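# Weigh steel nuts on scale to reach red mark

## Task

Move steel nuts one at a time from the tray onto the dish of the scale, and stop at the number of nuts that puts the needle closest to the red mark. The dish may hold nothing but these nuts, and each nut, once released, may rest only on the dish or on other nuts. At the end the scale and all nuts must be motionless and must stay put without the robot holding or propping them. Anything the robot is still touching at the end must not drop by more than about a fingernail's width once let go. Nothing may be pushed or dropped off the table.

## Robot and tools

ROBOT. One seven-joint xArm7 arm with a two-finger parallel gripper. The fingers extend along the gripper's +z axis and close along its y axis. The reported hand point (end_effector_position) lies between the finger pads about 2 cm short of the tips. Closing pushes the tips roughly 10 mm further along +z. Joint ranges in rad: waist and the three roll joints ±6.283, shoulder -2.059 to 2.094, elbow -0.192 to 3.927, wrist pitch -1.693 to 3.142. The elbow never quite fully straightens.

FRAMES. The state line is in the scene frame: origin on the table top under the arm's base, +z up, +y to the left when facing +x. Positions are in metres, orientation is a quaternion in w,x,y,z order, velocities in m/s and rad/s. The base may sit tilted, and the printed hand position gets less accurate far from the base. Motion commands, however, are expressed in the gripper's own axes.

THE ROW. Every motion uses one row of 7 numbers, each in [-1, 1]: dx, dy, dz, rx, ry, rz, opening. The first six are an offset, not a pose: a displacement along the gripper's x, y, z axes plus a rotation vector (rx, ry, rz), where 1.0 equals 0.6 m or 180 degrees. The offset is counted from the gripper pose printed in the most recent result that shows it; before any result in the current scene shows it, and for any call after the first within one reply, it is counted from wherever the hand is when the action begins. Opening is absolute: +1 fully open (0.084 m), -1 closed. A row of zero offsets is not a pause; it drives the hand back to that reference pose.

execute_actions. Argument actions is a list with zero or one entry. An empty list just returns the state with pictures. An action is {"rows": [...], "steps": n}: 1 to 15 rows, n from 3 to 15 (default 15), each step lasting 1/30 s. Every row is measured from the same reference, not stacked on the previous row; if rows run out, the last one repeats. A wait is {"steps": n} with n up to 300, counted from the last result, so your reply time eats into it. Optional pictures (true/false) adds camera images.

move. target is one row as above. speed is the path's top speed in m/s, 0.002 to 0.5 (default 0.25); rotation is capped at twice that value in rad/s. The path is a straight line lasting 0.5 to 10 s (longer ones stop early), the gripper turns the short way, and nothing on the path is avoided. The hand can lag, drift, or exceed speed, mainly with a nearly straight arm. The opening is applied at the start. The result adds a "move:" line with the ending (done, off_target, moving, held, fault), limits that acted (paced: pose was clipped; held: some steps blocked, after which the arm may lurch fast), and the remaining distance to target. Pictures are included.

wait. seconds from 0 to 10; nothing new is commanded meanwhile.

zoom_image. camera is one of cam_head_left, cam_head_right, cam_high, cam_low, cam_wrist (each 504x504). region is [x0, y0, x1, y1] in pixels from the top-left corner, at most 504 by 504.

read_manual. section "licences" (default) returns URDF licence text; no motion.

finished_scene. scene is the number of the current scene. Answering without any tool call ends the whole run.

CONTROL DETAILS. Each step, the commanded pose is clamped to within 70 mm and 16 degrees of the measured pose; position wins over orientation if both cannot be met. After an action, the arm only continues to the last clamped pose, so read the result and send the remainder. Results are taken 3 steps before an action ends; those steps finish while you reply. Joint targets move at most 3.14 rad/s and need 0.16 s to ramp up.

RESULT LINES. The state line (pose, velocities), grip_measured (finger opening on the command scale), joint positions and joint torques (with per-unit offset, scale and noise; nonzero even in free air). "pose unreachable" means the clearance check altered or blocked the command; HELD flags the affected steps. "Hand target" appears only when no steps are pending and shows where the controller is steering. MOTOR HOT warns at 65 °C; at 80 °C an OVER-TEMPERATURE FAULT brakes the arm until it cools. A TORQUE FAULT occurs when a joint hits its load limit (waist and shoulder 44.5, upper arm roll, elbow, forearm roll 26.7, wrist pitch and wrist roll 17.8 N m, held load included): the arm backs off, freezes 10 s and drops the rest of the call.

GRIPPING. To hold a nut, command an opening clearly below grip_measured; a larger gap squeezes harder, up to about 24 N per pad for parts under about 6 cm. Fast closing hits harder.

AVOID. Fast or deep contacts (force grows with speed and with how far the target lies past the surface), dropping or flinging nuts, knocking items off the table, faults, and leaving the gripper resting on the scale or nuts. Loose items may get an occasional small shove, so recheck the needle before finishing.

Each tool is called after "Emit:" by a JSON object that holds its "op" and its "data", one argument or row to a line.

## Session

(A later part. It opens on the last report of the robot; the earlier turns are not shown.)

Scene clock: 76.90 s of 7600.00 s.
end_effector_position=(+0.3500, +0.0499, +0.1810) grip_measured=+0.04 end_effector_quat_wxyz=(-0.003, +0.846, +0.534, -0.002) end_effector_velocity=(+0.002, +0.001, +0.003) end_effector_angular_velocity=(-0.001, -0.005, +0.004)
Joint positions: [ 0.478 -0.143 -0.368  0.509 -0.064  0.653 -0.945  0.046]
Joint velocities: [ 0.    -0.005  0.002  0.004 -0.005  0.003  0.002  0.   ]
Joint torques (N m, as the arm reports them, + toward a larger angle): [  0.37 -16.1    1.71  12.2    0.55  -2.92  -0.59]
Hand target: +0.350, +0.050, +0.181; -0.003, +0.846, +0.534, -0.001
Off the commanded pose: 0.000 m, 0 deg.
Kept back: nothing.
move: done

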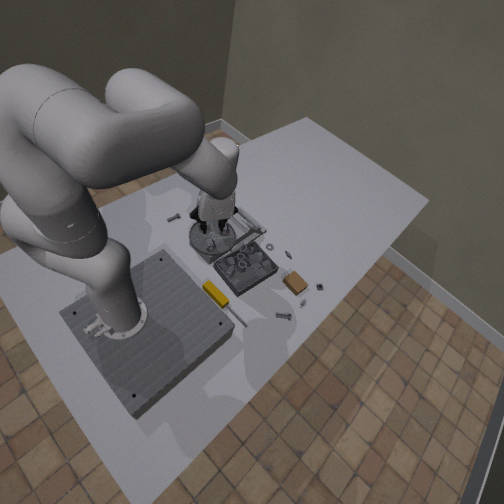

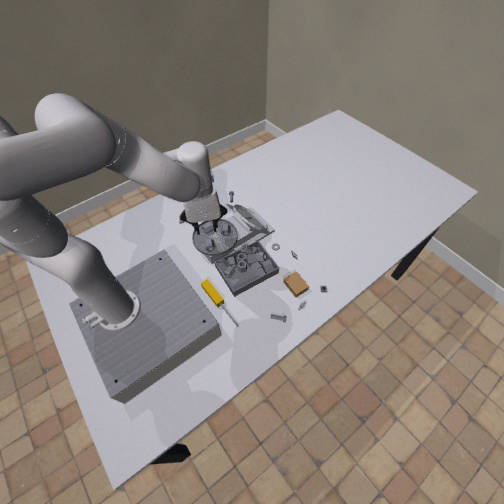

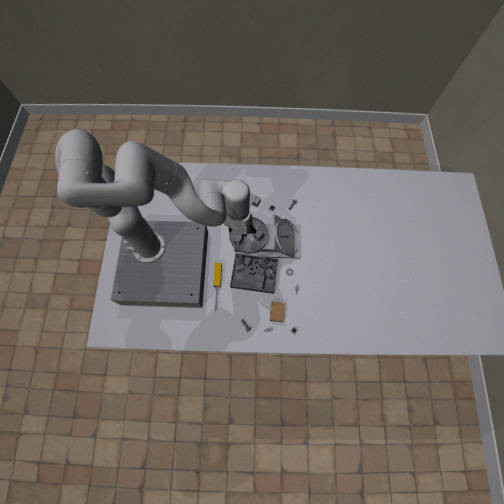

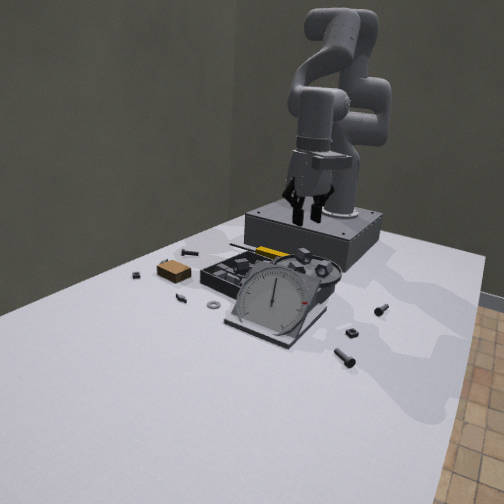

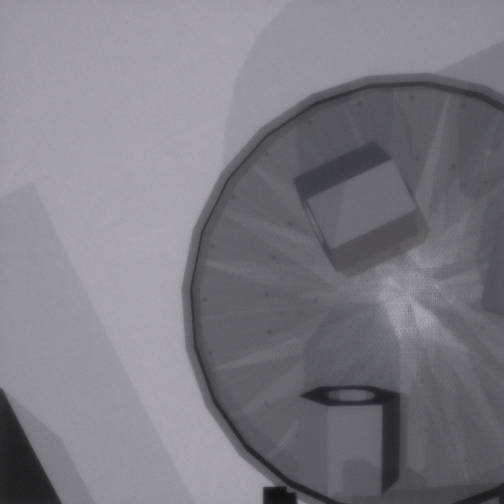

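Emit:
{"op": "move", "data": {
  "target": [-0.309,0.24,-0.015,0,0,-0.135,0.13]
}}

Scene clock: 78.63 s of 7600.00 s.
end_effector_position=(+0.4006, -0.1798, +0.1890) grip_measured=+0.12 end_effector_quat_wxyz=(-0.002, +0.714, +0.700, -0.002) end_effector_velocity=(+0.000, -0.004, +0.001) end_effector_angular_velocity=(+0.006, +0.001, -0.001)
Joint positions: [ 0.224  0.144 -0.667  0.824  0.138  0.728 -2.077  0.049]
Joint velocities: [-0.01   0.008 -0.     0.011  0.013  0.009 -0.018  0.   ]
Joint torques (N m, as the arm reports them, + toward a larger angle): [  0.06 -20.89  -2.37  12.73   0.65  -2.68  -0.58]
Hand target: +0.401, -0.180, +0.189; -0.002, +0.714, +0.700, -0.002
Off the commanded pose: 0.001 m, 0 deg.
Kept back: nothing.
move: done

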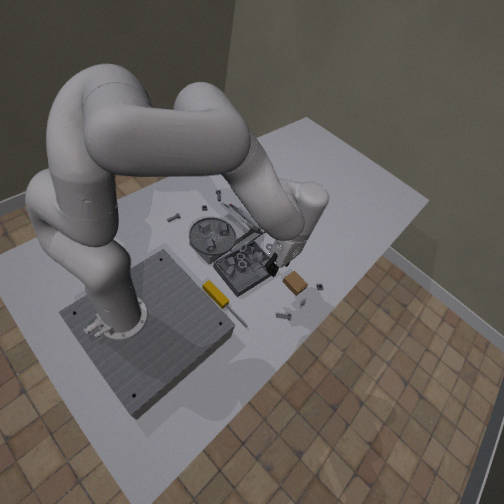

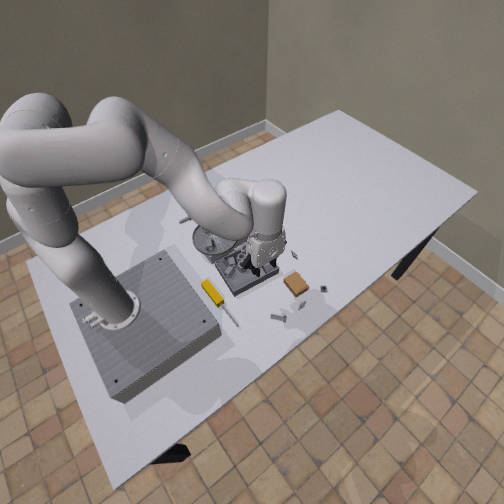

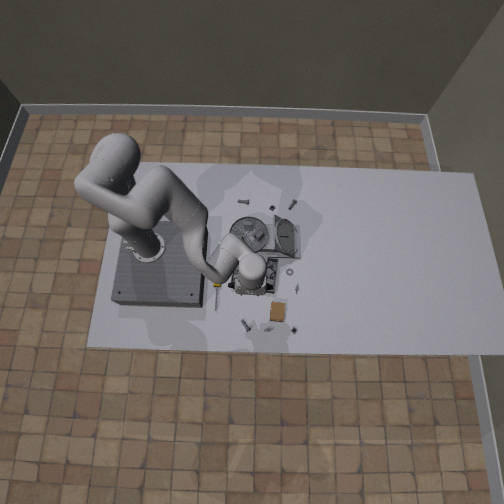

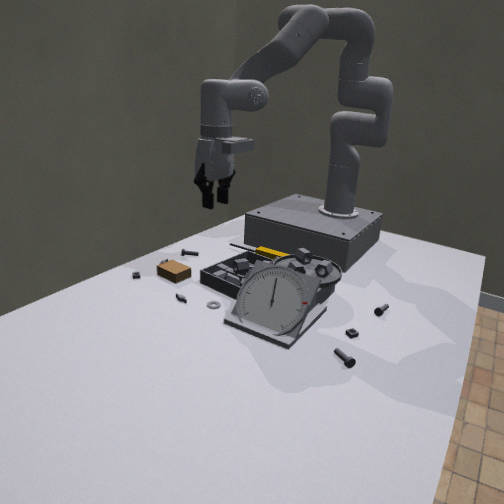

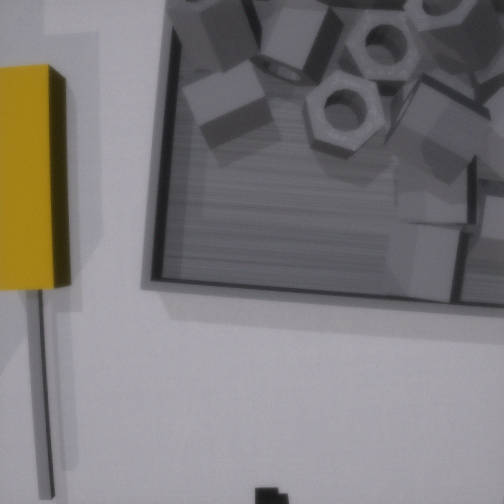

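Emit:
{"op": "move", "data": {
  "target": [0.204,0.077,0.14,0,0,-0.333,0.2],
  "speed": 0.15
}}

Scene clock: 82.73 s of 7600.00 s.
end_effector_position=(+0.4484, -0.0579, +0.1047) grip_measured=+0.19 end_effector_quat_wxyz=(-0.003, +0.269, +0.963, -0.000) end_effector_velocity=(+0.000, -0.001, -0.001) end_effector_angular_velocity=(+0.000, -0.000, +0.003)
Joint positions: [ 0.207  0.371 -0.338  0.845  0.261  0.52  -2.918  0.052]
Joint velocities: [-0.003  0.003  0.001  0.002  0.003 -0.002 -0.008  0.   ]
Joint torques (N m, as the arm reports them, + toward a larger angle): [  0.46 -28.13  -3.43  10.65   0.43  -2.63  -0.83]
Hand target: +0.448, -0.058, +0.105; -0.003, +0.269, +0.963, -0.000
Off the commanded pose: 0.001 m, 0 deg.
Kept back: nothing.
move: done

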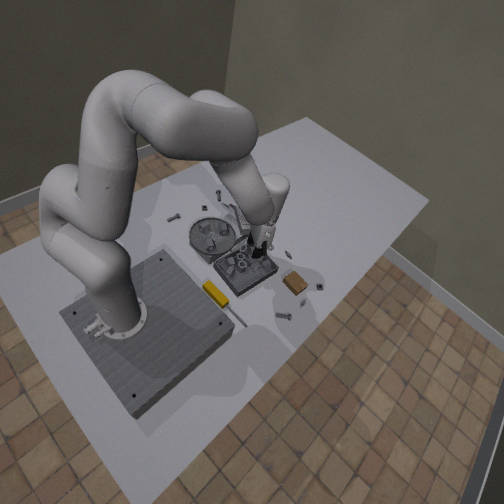

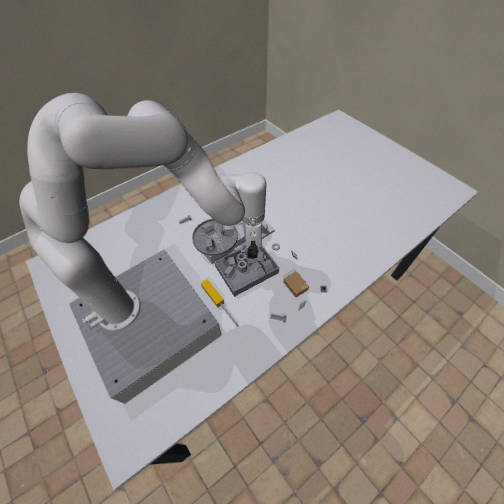

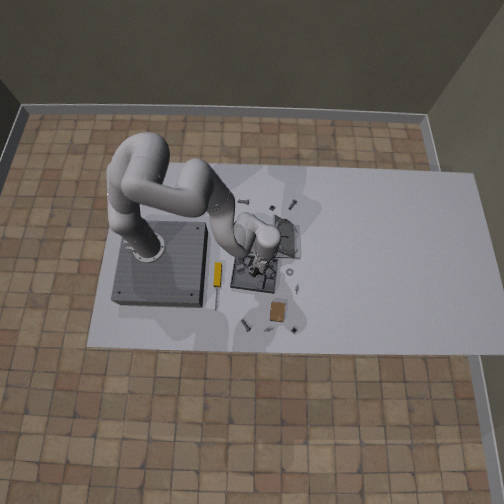

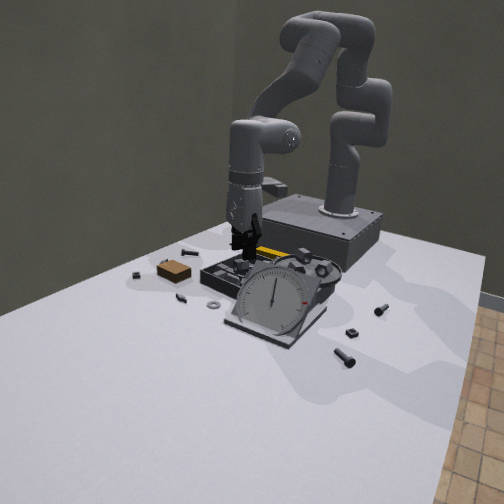

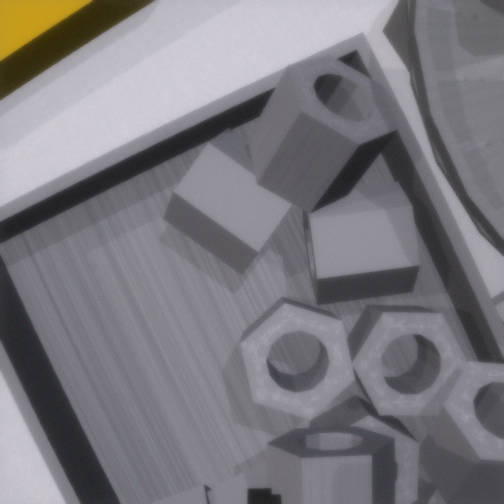

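Emit:
{"op": "move", "data": {
  "target": [0,-0.015,0.068,0,0,0,0.2],
  "speed": 0.04
}}

Scene clock: 89.90 s of 7600.00 s.
end_effector_position=(+0.4432, -0.0654, +0.0638) grip_measured=+0.19 end_effector_quat_wxyz=(-0.003, +0.269, +0.963, -0.000) end_effector_velocity=(+0.001, -0.001, -0.000) end_effector_angular_velocity=(-0.001, -0.003, +0.000)
Joint positions: [ 0.152  0.476 -0.282  0.845  0.34   0.418 -2.994  0.052]
Joint velocities: [-0.002  0.003  0.001  0.001  0.002 -0.005 -0.002 -0.   ]
Joint torques (N m, as the arm reports them, + toward a larger angle): [  0.91 -28.6   -2.63   9.24   0.41  -2.29  -0.59]
Hand target: +0.443, -0.066, +0.064; -0.003, +0.269, +0.963, -0.000
Off the commanded pose: 0.000 m, 0 deg.
Kept back: nothing.
move: done

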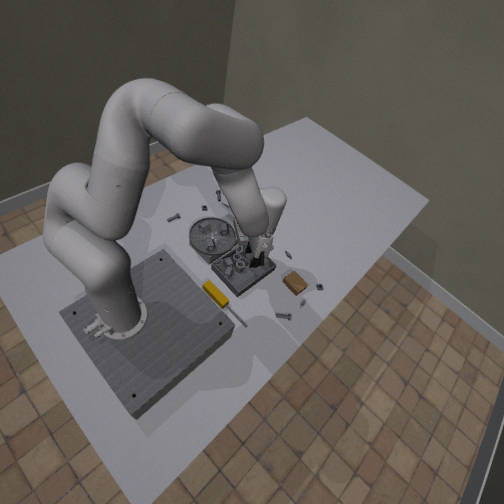

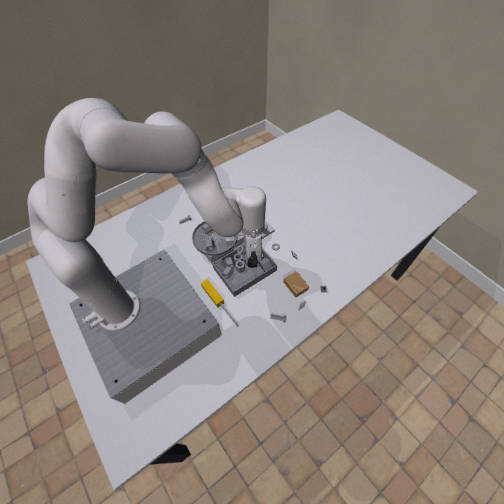

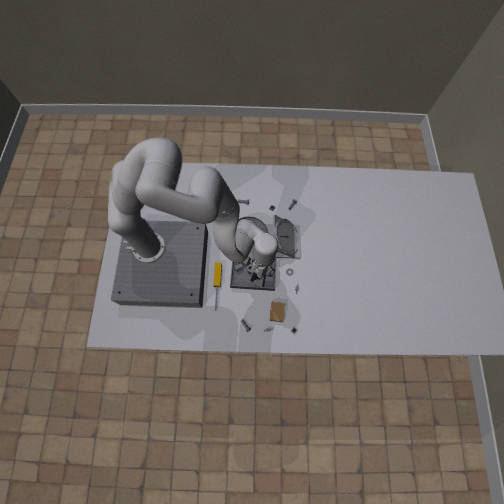

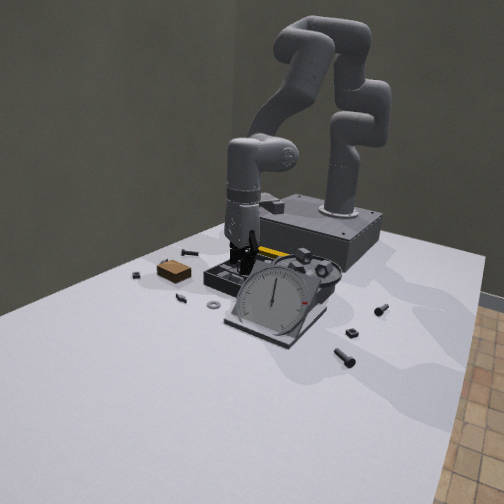

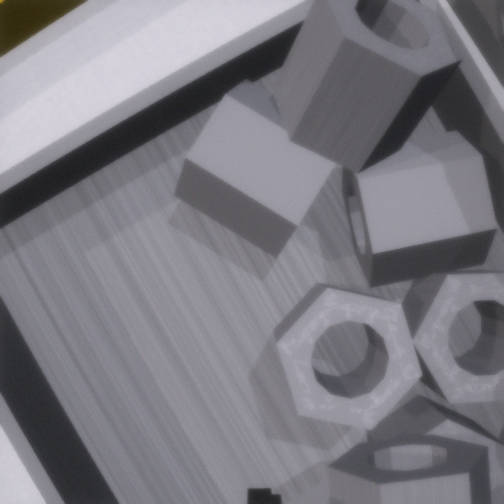

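Emit:
{"op": "move", "data": {
  "target": [0,0,0,0,0,0,-0.6]
}}

Emit:
{"op": "move", "data": {
  "target": [0,0,-0.17,0,0,0,-0.6],
  "speed": 0.12
}}

Scene clock: 90.83 s of 7600.00 s.
end_effector_position=(+0.4430, -0.0654, +0.0637) grip_measured=-0.26 end_effector_quat_wxyz=(-0.003, +0.269, +0.963, -0.000) end_effector_velocity=(+0.000, -0.000, +0.000) end_effector_angular_velocity=(+0.001, -0.001, -0.001)
Joint positions: [ 0.151  0.476 -0.282  0.845  0.34   0.418 -2.994  0.033]
Joint velocities: [-0.001 -0.001  0.     0.     0.001  0.    -0.    -0.   ]
Joint torques (N m, as the arm reports them, + toward a larger angle): [  0.05 -30.17  -4.04  10.09   0.54  -2.92  -0.61]
Hand target: +0.443, -0.065, +0.064; -0.003, +0.269, +0.963, -0.000
Off the commanded pose: 0.000 m, 0 deg.
Kept back: nothing.
move: done

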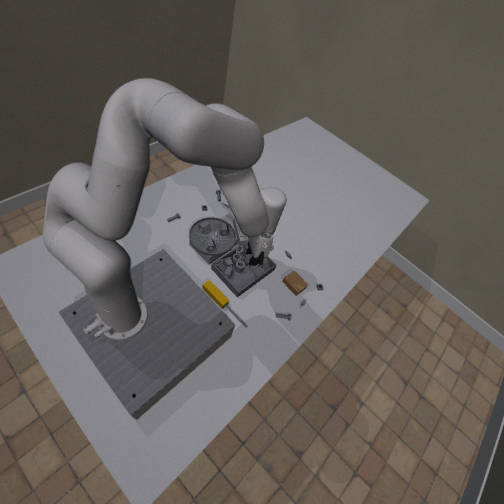

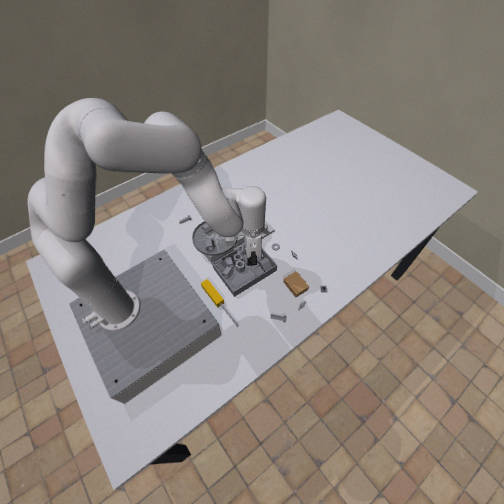

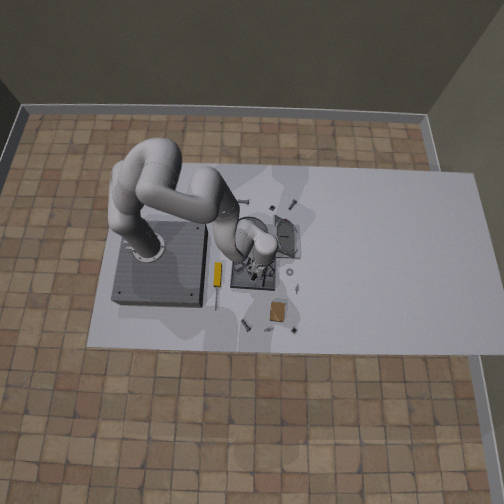

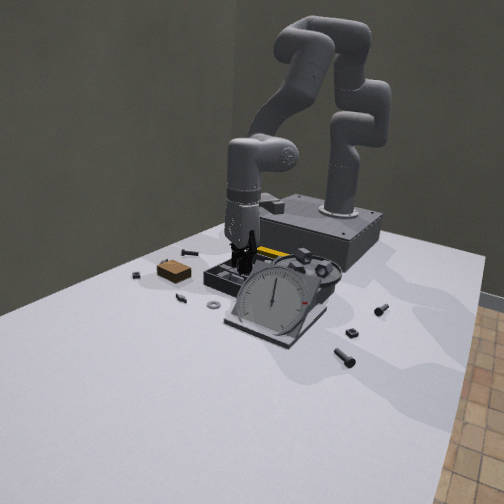

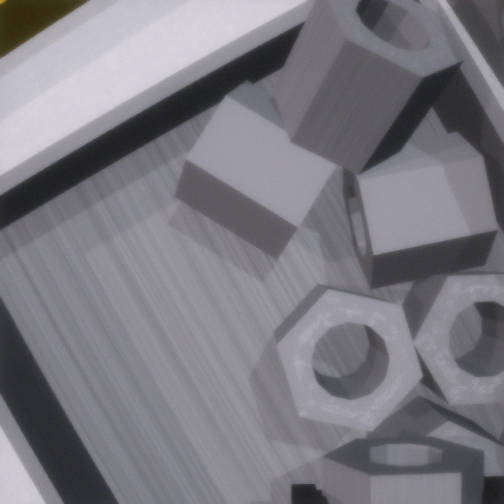

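Scene clock: 92.10 s of 7600.00 s.
end_effector_position=(+0.4436, -0.0655, +0.1654) grip_measured=-0.26 end_effector_quat_wxyz=(-0.004, +0.269, +0.963, -0.000) end_effector_velocity=(+0.002, -0.001, +0.003) end_effector_angular_velocity=(-0.001, -0.004, -0.002)
Joint positions: [ 0.227  0.205 -0.393  0.844  0.137  0.672 -2.848  0.033]
Joint velocities: [-0.    -0.003 -0.002  0.004 -0.003  0.003  0.003  0.   ]
Joint torques (N m, as the arm reports them, + toward a larger angle): [  0.24 -26.02  -2.23  12.8    0.45  -2.9   -0.53]
Hand target: +0.444, -0.066, +0.166; -0.003, +0.269, +0.963, -0.000
Off the commanded pose: 0.000 m, 0 deg.
Kept back: nothing.
move: done

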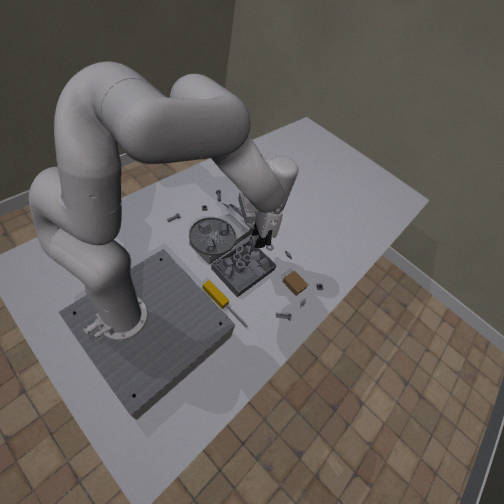

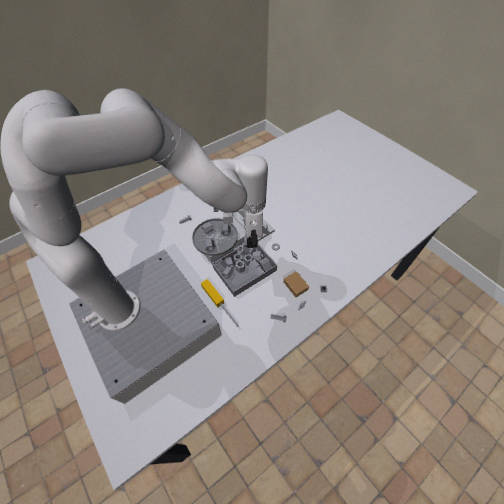

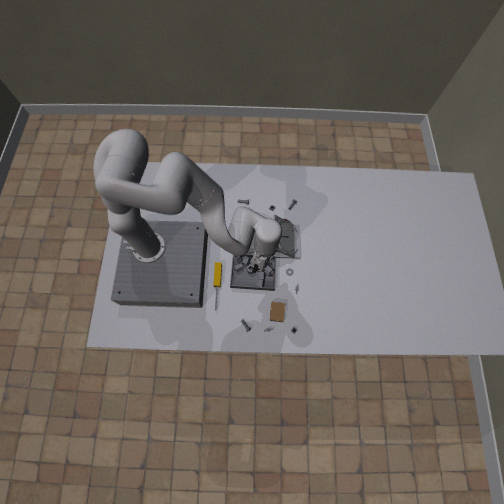

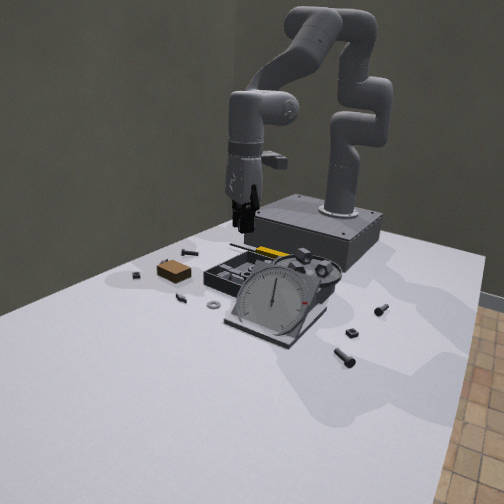

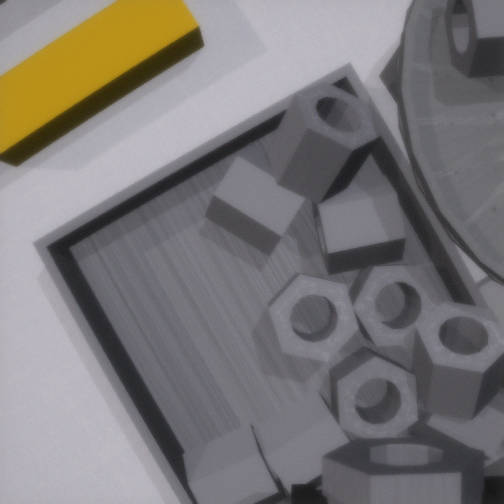

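Emit:
{"op": "move", "data": {
  "target": [0.293,0.136,0,0,0,0,-0.6],
  "speed": 0.2
}}

Emit:
{"op": "move", "data": {
  "target": [0,0,0.095,0,0,0,-0.6],
  "speed": 0.06
}}

Emit:
{"op": "zoom_image", "data": {
  "camera": "cam_low",
  "region": [220,200,400,350]
}}

Scene clock: 93.77 s of 7600.00 s.
end_effector_position=(+0.3356, +0.0956, +0.1670) grip_measured=-0.26 end_effector_quat_wxyz=(-0.004, +0.270, +0.963, +0.001) end_effector_velocity=(-0.002, +0.002, -0.001) end_effector_angular_velocity=(-0.003, +0.002, +0.002)
Joint positions: [ 0.46  -0.112 -0.211  0.482 -0.016  0.601 -2.316  0.033]
Joint velocities: [ 0.004 -0.002  0.004 -0.004 -0.004  0.     0.009 -0.   ]
Joint torques (N m, as the arm reports them, + toward a larger angle): [  0.15 -17.68   1.04  12.39   0.4   -2.78  -0.6 ]
Hand target: +0.335, +0.096, +0.167; -0.004, +0.269, +0.963, +0.001
Off the commanded pose: 0.001 m, 0 deg.
Kept back: nothing.
move: done

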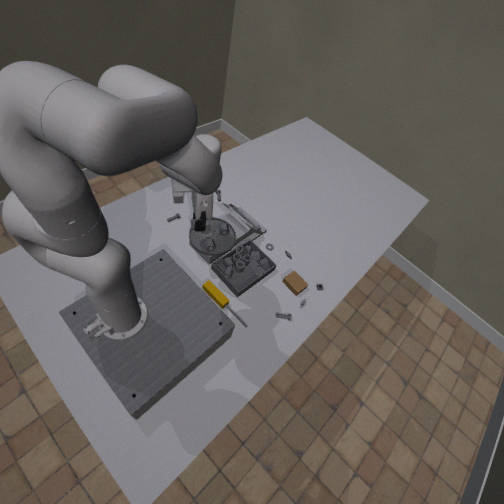

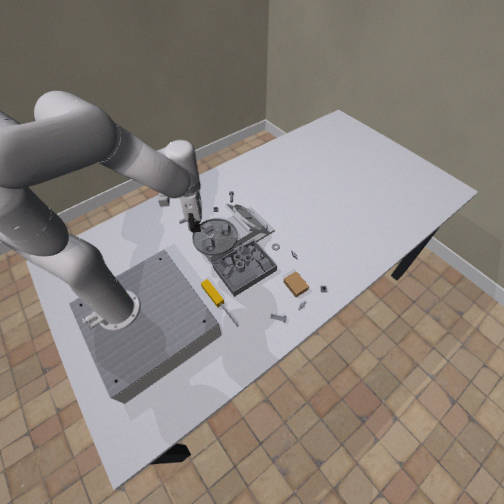

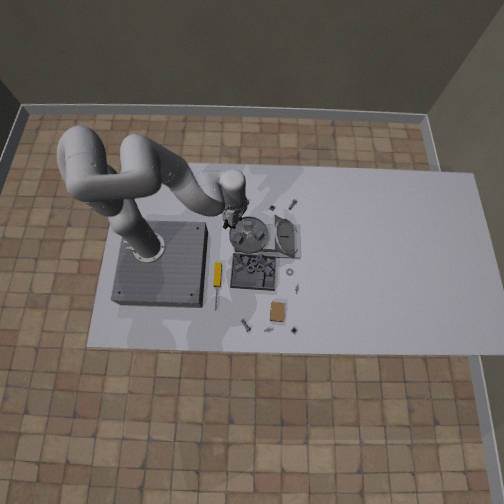

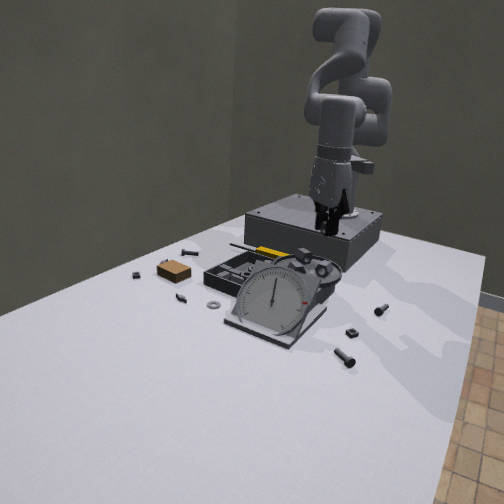

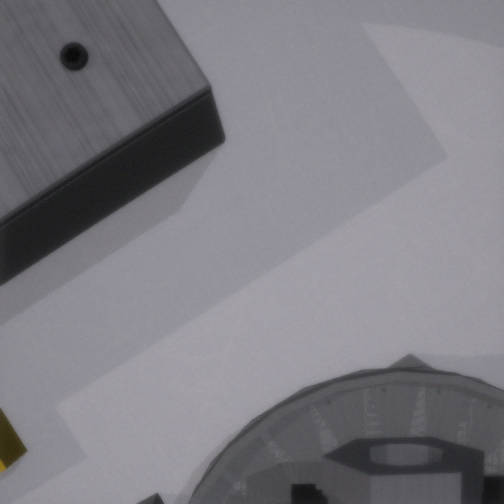

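Scene clock: 95.07 s of 7600.00 s.
end_effector_position=(+0.3352, +0.0959, +0.1101) grip_measured=-0.26 end_effector_quat_wxyz=(-0.004, +0.270, +0.963, +0.001) end_effector_velocity=(+0.001, +0.000, -0.001) end_effector_angular_velocity=(+0.002, -0.002, +0.000)
Joint positions: [ 0.47   0.081 -0.203  0.461  0.081  0.392 -2.387  0.033]
Joint velocities: [-0.001  0.005  0.002  0.001  0.007 -0.006 -0.006 -0.   ]
Joint torques (N m, as the arm reports them, + toward a larger angle): [  0.19 -20.47  -0.1   10.07   0.33  -2.82  -0.66]
Hand target: +0.335, +0.096, +0.110; -0.004, +0.270, +0.963, +0.001
Off the commanded pose: 0.000 m, 0 deg.
Kept back: nothing.
move: done

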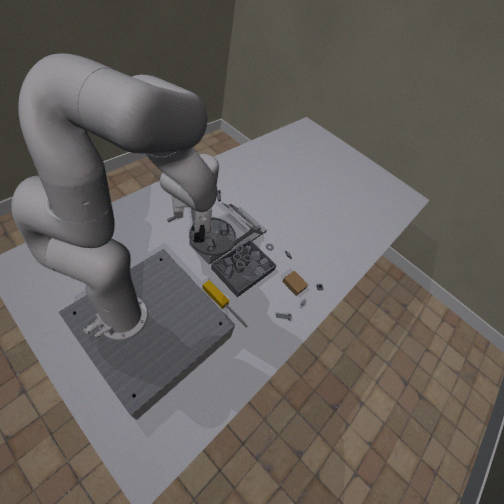

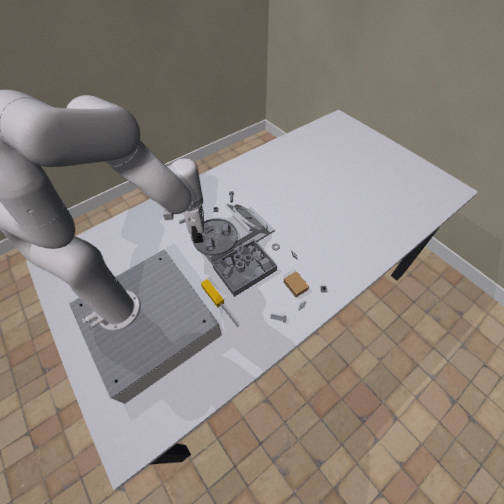

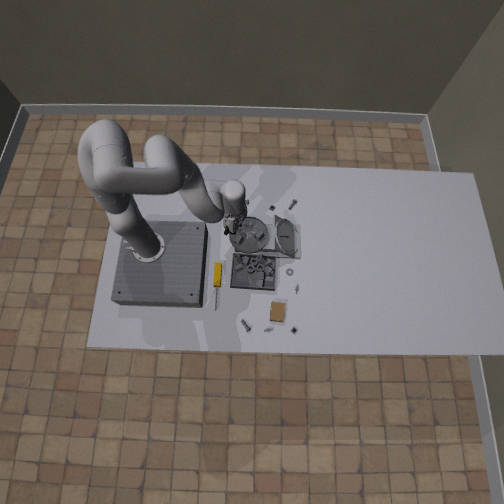

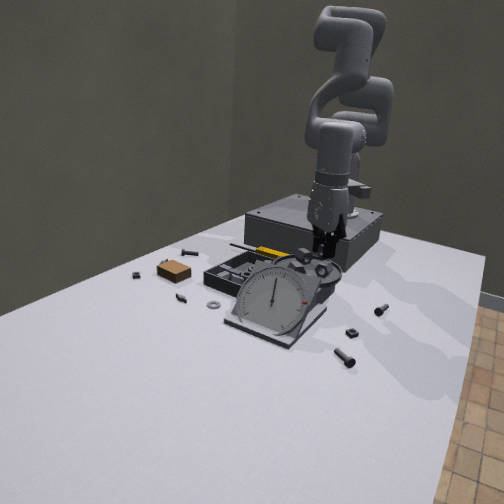

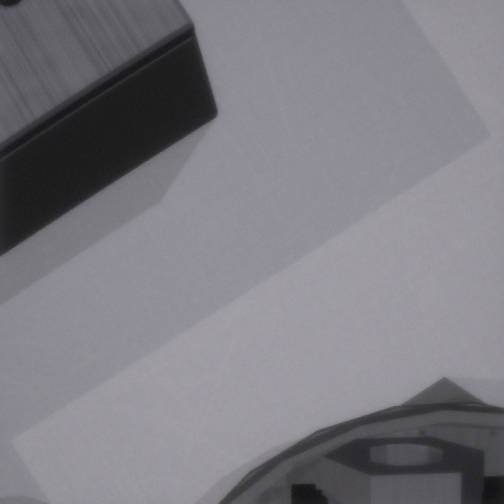

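Region (220, 200, 400, 350) of cam_low's 504x504 image, scaled by 2.800, with more detail than that image has.

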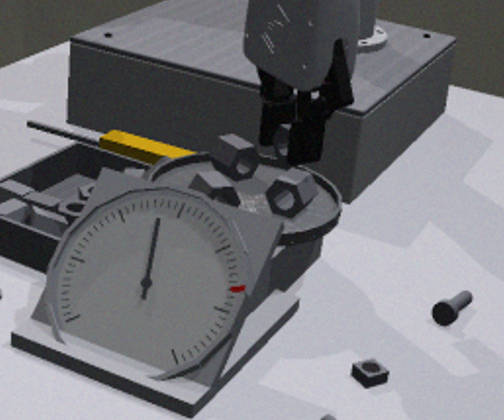

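Emit:
{"op": "move", "data": {
  "target": [-0.025,0,0.008,0,0,0,-0.6],
  "speed": 0.03
}}

Emit:
{"op": "zoom_image", "data": {
  "camera": "cam_low",
  "region": [220,200,400,350]
}}

Scene clock: 96.13 s of 7600.00 s.
end_effector_position=(+0.3479, +0.0881, +0.1052) grip_measured=-0.26 end_effector_quat_wxyz=(-0.004, +0.270, +0.963, +0.001) end_effector_velocity=(+0.001, -0.000, -0.001) end_effector_angular_velocity=(-0.000, +0.000, +0.003)
Joint positions: [ 0.449  0.125 -0.207  0.498  0.107  0.386 -2.435  0.033]
Joint velocities: [-0.002  0.003  0.001  0.002  0.002 -0.001 -0.005  0.   ]
Joint torques (N m, as the arm reports them, + toward a larger angle): [  0.   -21.27  -0.9   10.14   0.49  -2.91  -0.45]
Hand target: +0.348, +0.088, +0.105; -0.004, +0.270, +0.963, +0.001
Off the commanded pose: 0.000 m, 0 deg.
Kept back: nothing.
move: done

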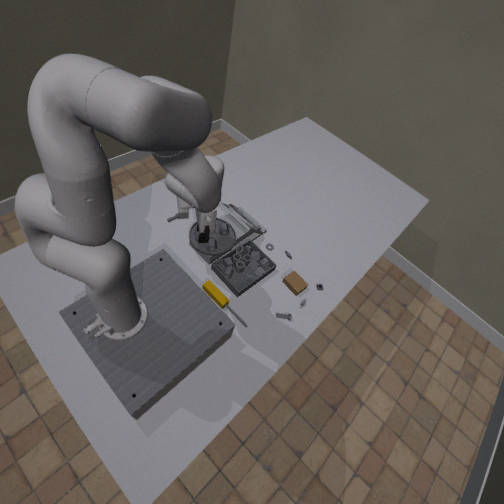

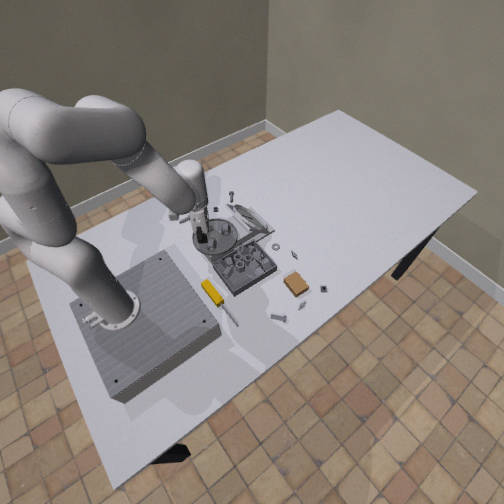

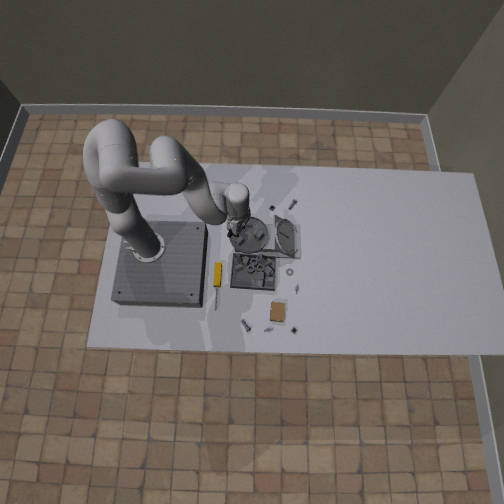

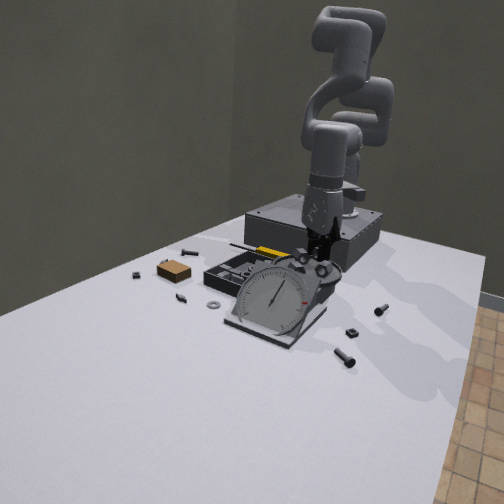

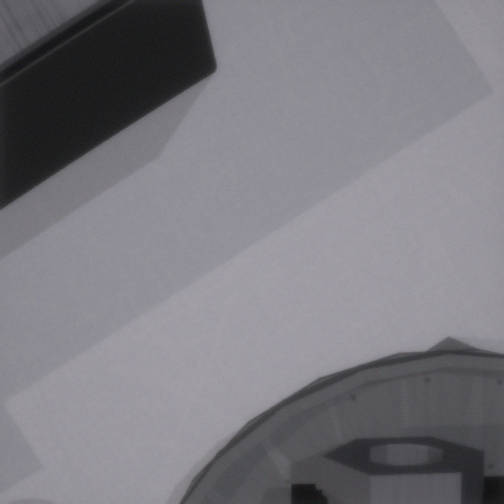

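Region (220, 200, 400, 350) of cam_low's 504x504 image, scaled by 2.800, with more detail than that image has.

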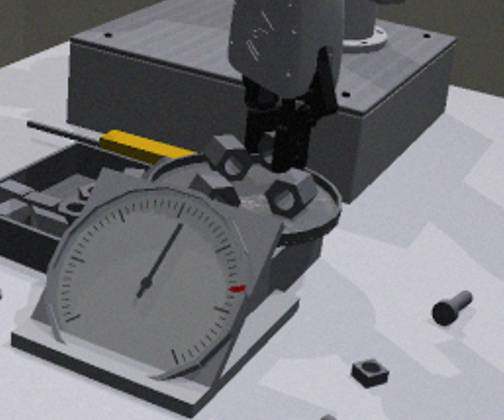

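Emit:
{"op": "move", "data": {
  "target": [0,0,0,0,0,0,-0.05]
}}

Emit:
{"op": "move", "data": {
  "target": [0,0,-0.13,0,0,0,-0.05],
  "speed": 0.1
}}

Emit:
{"op": "zoom_image", "data": {
  "camera": "cam_low",
  "region": [220,200,400,350]
}}

Scene clock: 97.07 s of 7600.00 s.
end_effector_position=(+0.3479, +0.0881, +0.1052) grip_measured=-0.06 end_effector_quat_wxyz=(-0.004, +0.270, +0.963, +0.001) end_effector_velocity=(+0.000, +0.000, +0.000) end_effector_angular_velocity=(+0.001, -0.001, -0.002)
Joint positions: [ 0.449  0.125 -0.208  0.498  0.107  0.386 -2.435  0.041]
Joint velocities: [-0.    -0.001  0.001 -0.     0.002 -0.001  0.001  0.   ]
Joint torques (N m, as the arm reports them, + toward a larger angle): [  0.66 -20.94  -0.58   9.78   0.55  -2.75  -0.56]
Hand target: +0.348, +0.088, +0.105; -0.004, +0.270, +0.963, +0.001
Off the commanded pose: 0.000 m, 0 deg.
Kept back: nothing.
move: done

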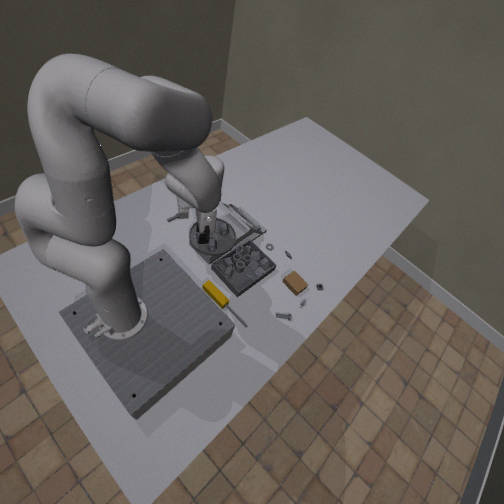

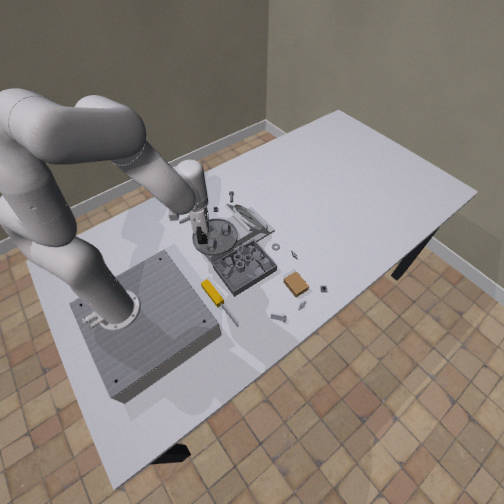

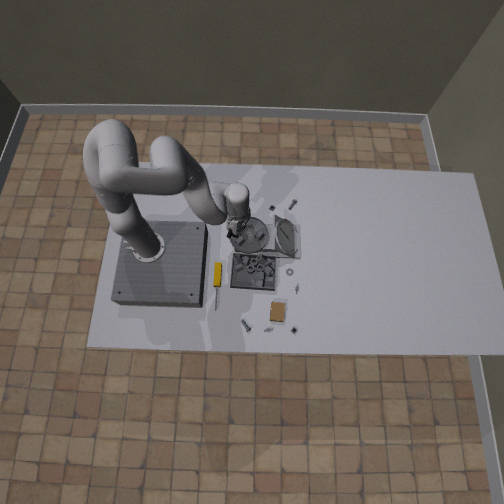

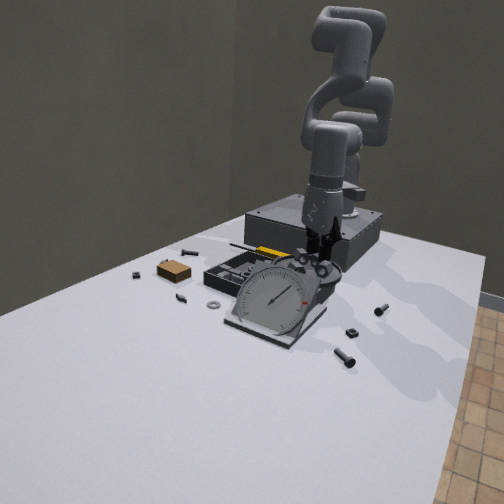

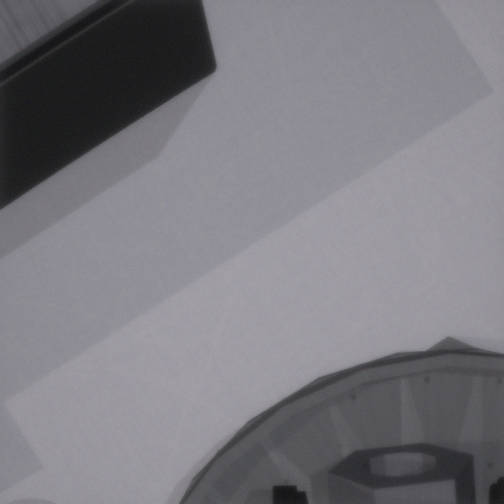

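Scene clock: 98.23 s of 7600.00 s.
end_effector_position=(+0.3484, +0.0877, +0.1829) grip_measured=-0.06 end_effector_quat_wxyz=(-0.004, +0.270, +0.963, +0.001) end_effector_velocity=(+0.001, +0.000, +0.002) end_effector_angular_velocity=(+0.000, -0.001, -0.000)
Joint positions: [ 0.445 -0.124 -0.226  0.53  -0.022  0.661 -2.341  0.041]
Joint velocities: [-0.001 -0.005  0.     0.003 -0.002  0.007  0.001  0.   ]
Joint torques (N m, as the arm reports them, + toward a larger angle): [  0.4  -17.29   0.84  12.27   0.6   -2.45  -0.59]
Hand target: +0.349, +0.088, +0.183; -0.004, +0.270, +0.963, +0.001
Off the commanded pose: 0.000 m, 0 deg.
Kept back: nothing.
move: done

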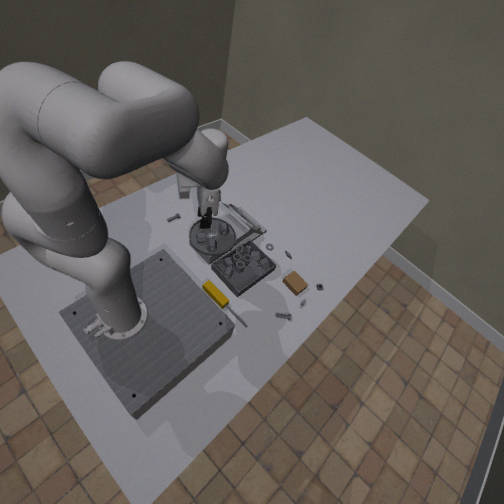

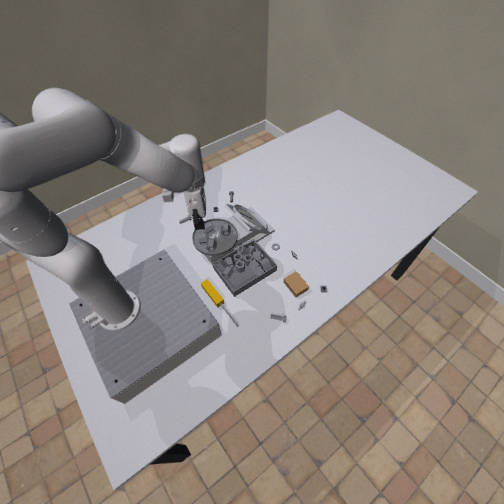

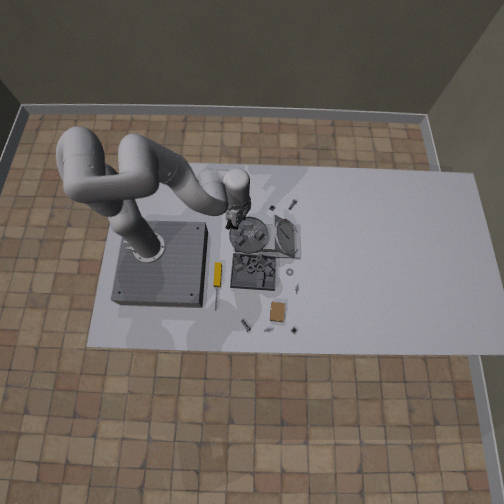

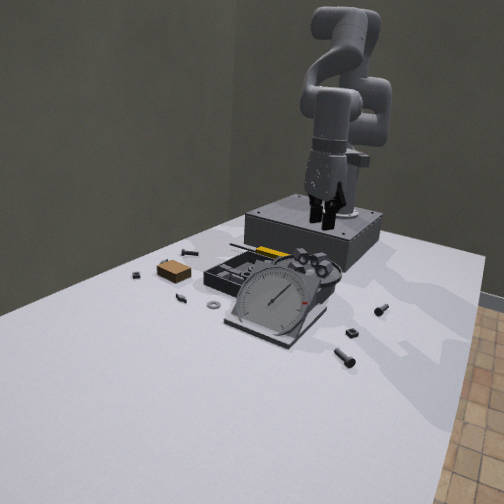

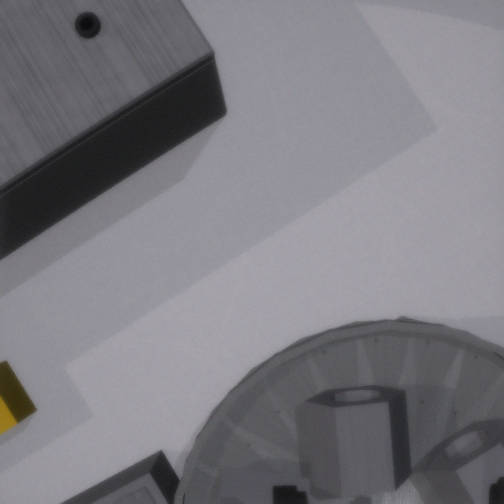

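Region (220, 200, 400, 350) of cam_low's 504x504 image, scaled by 2.800, with more detail than that image has.

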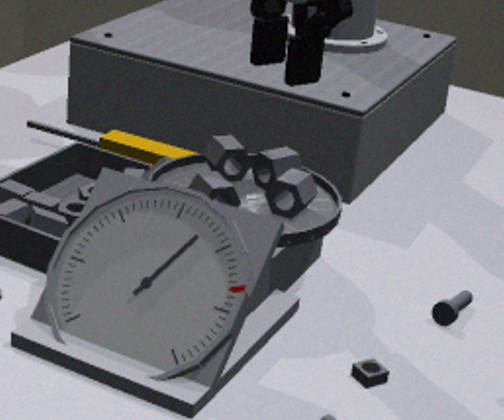

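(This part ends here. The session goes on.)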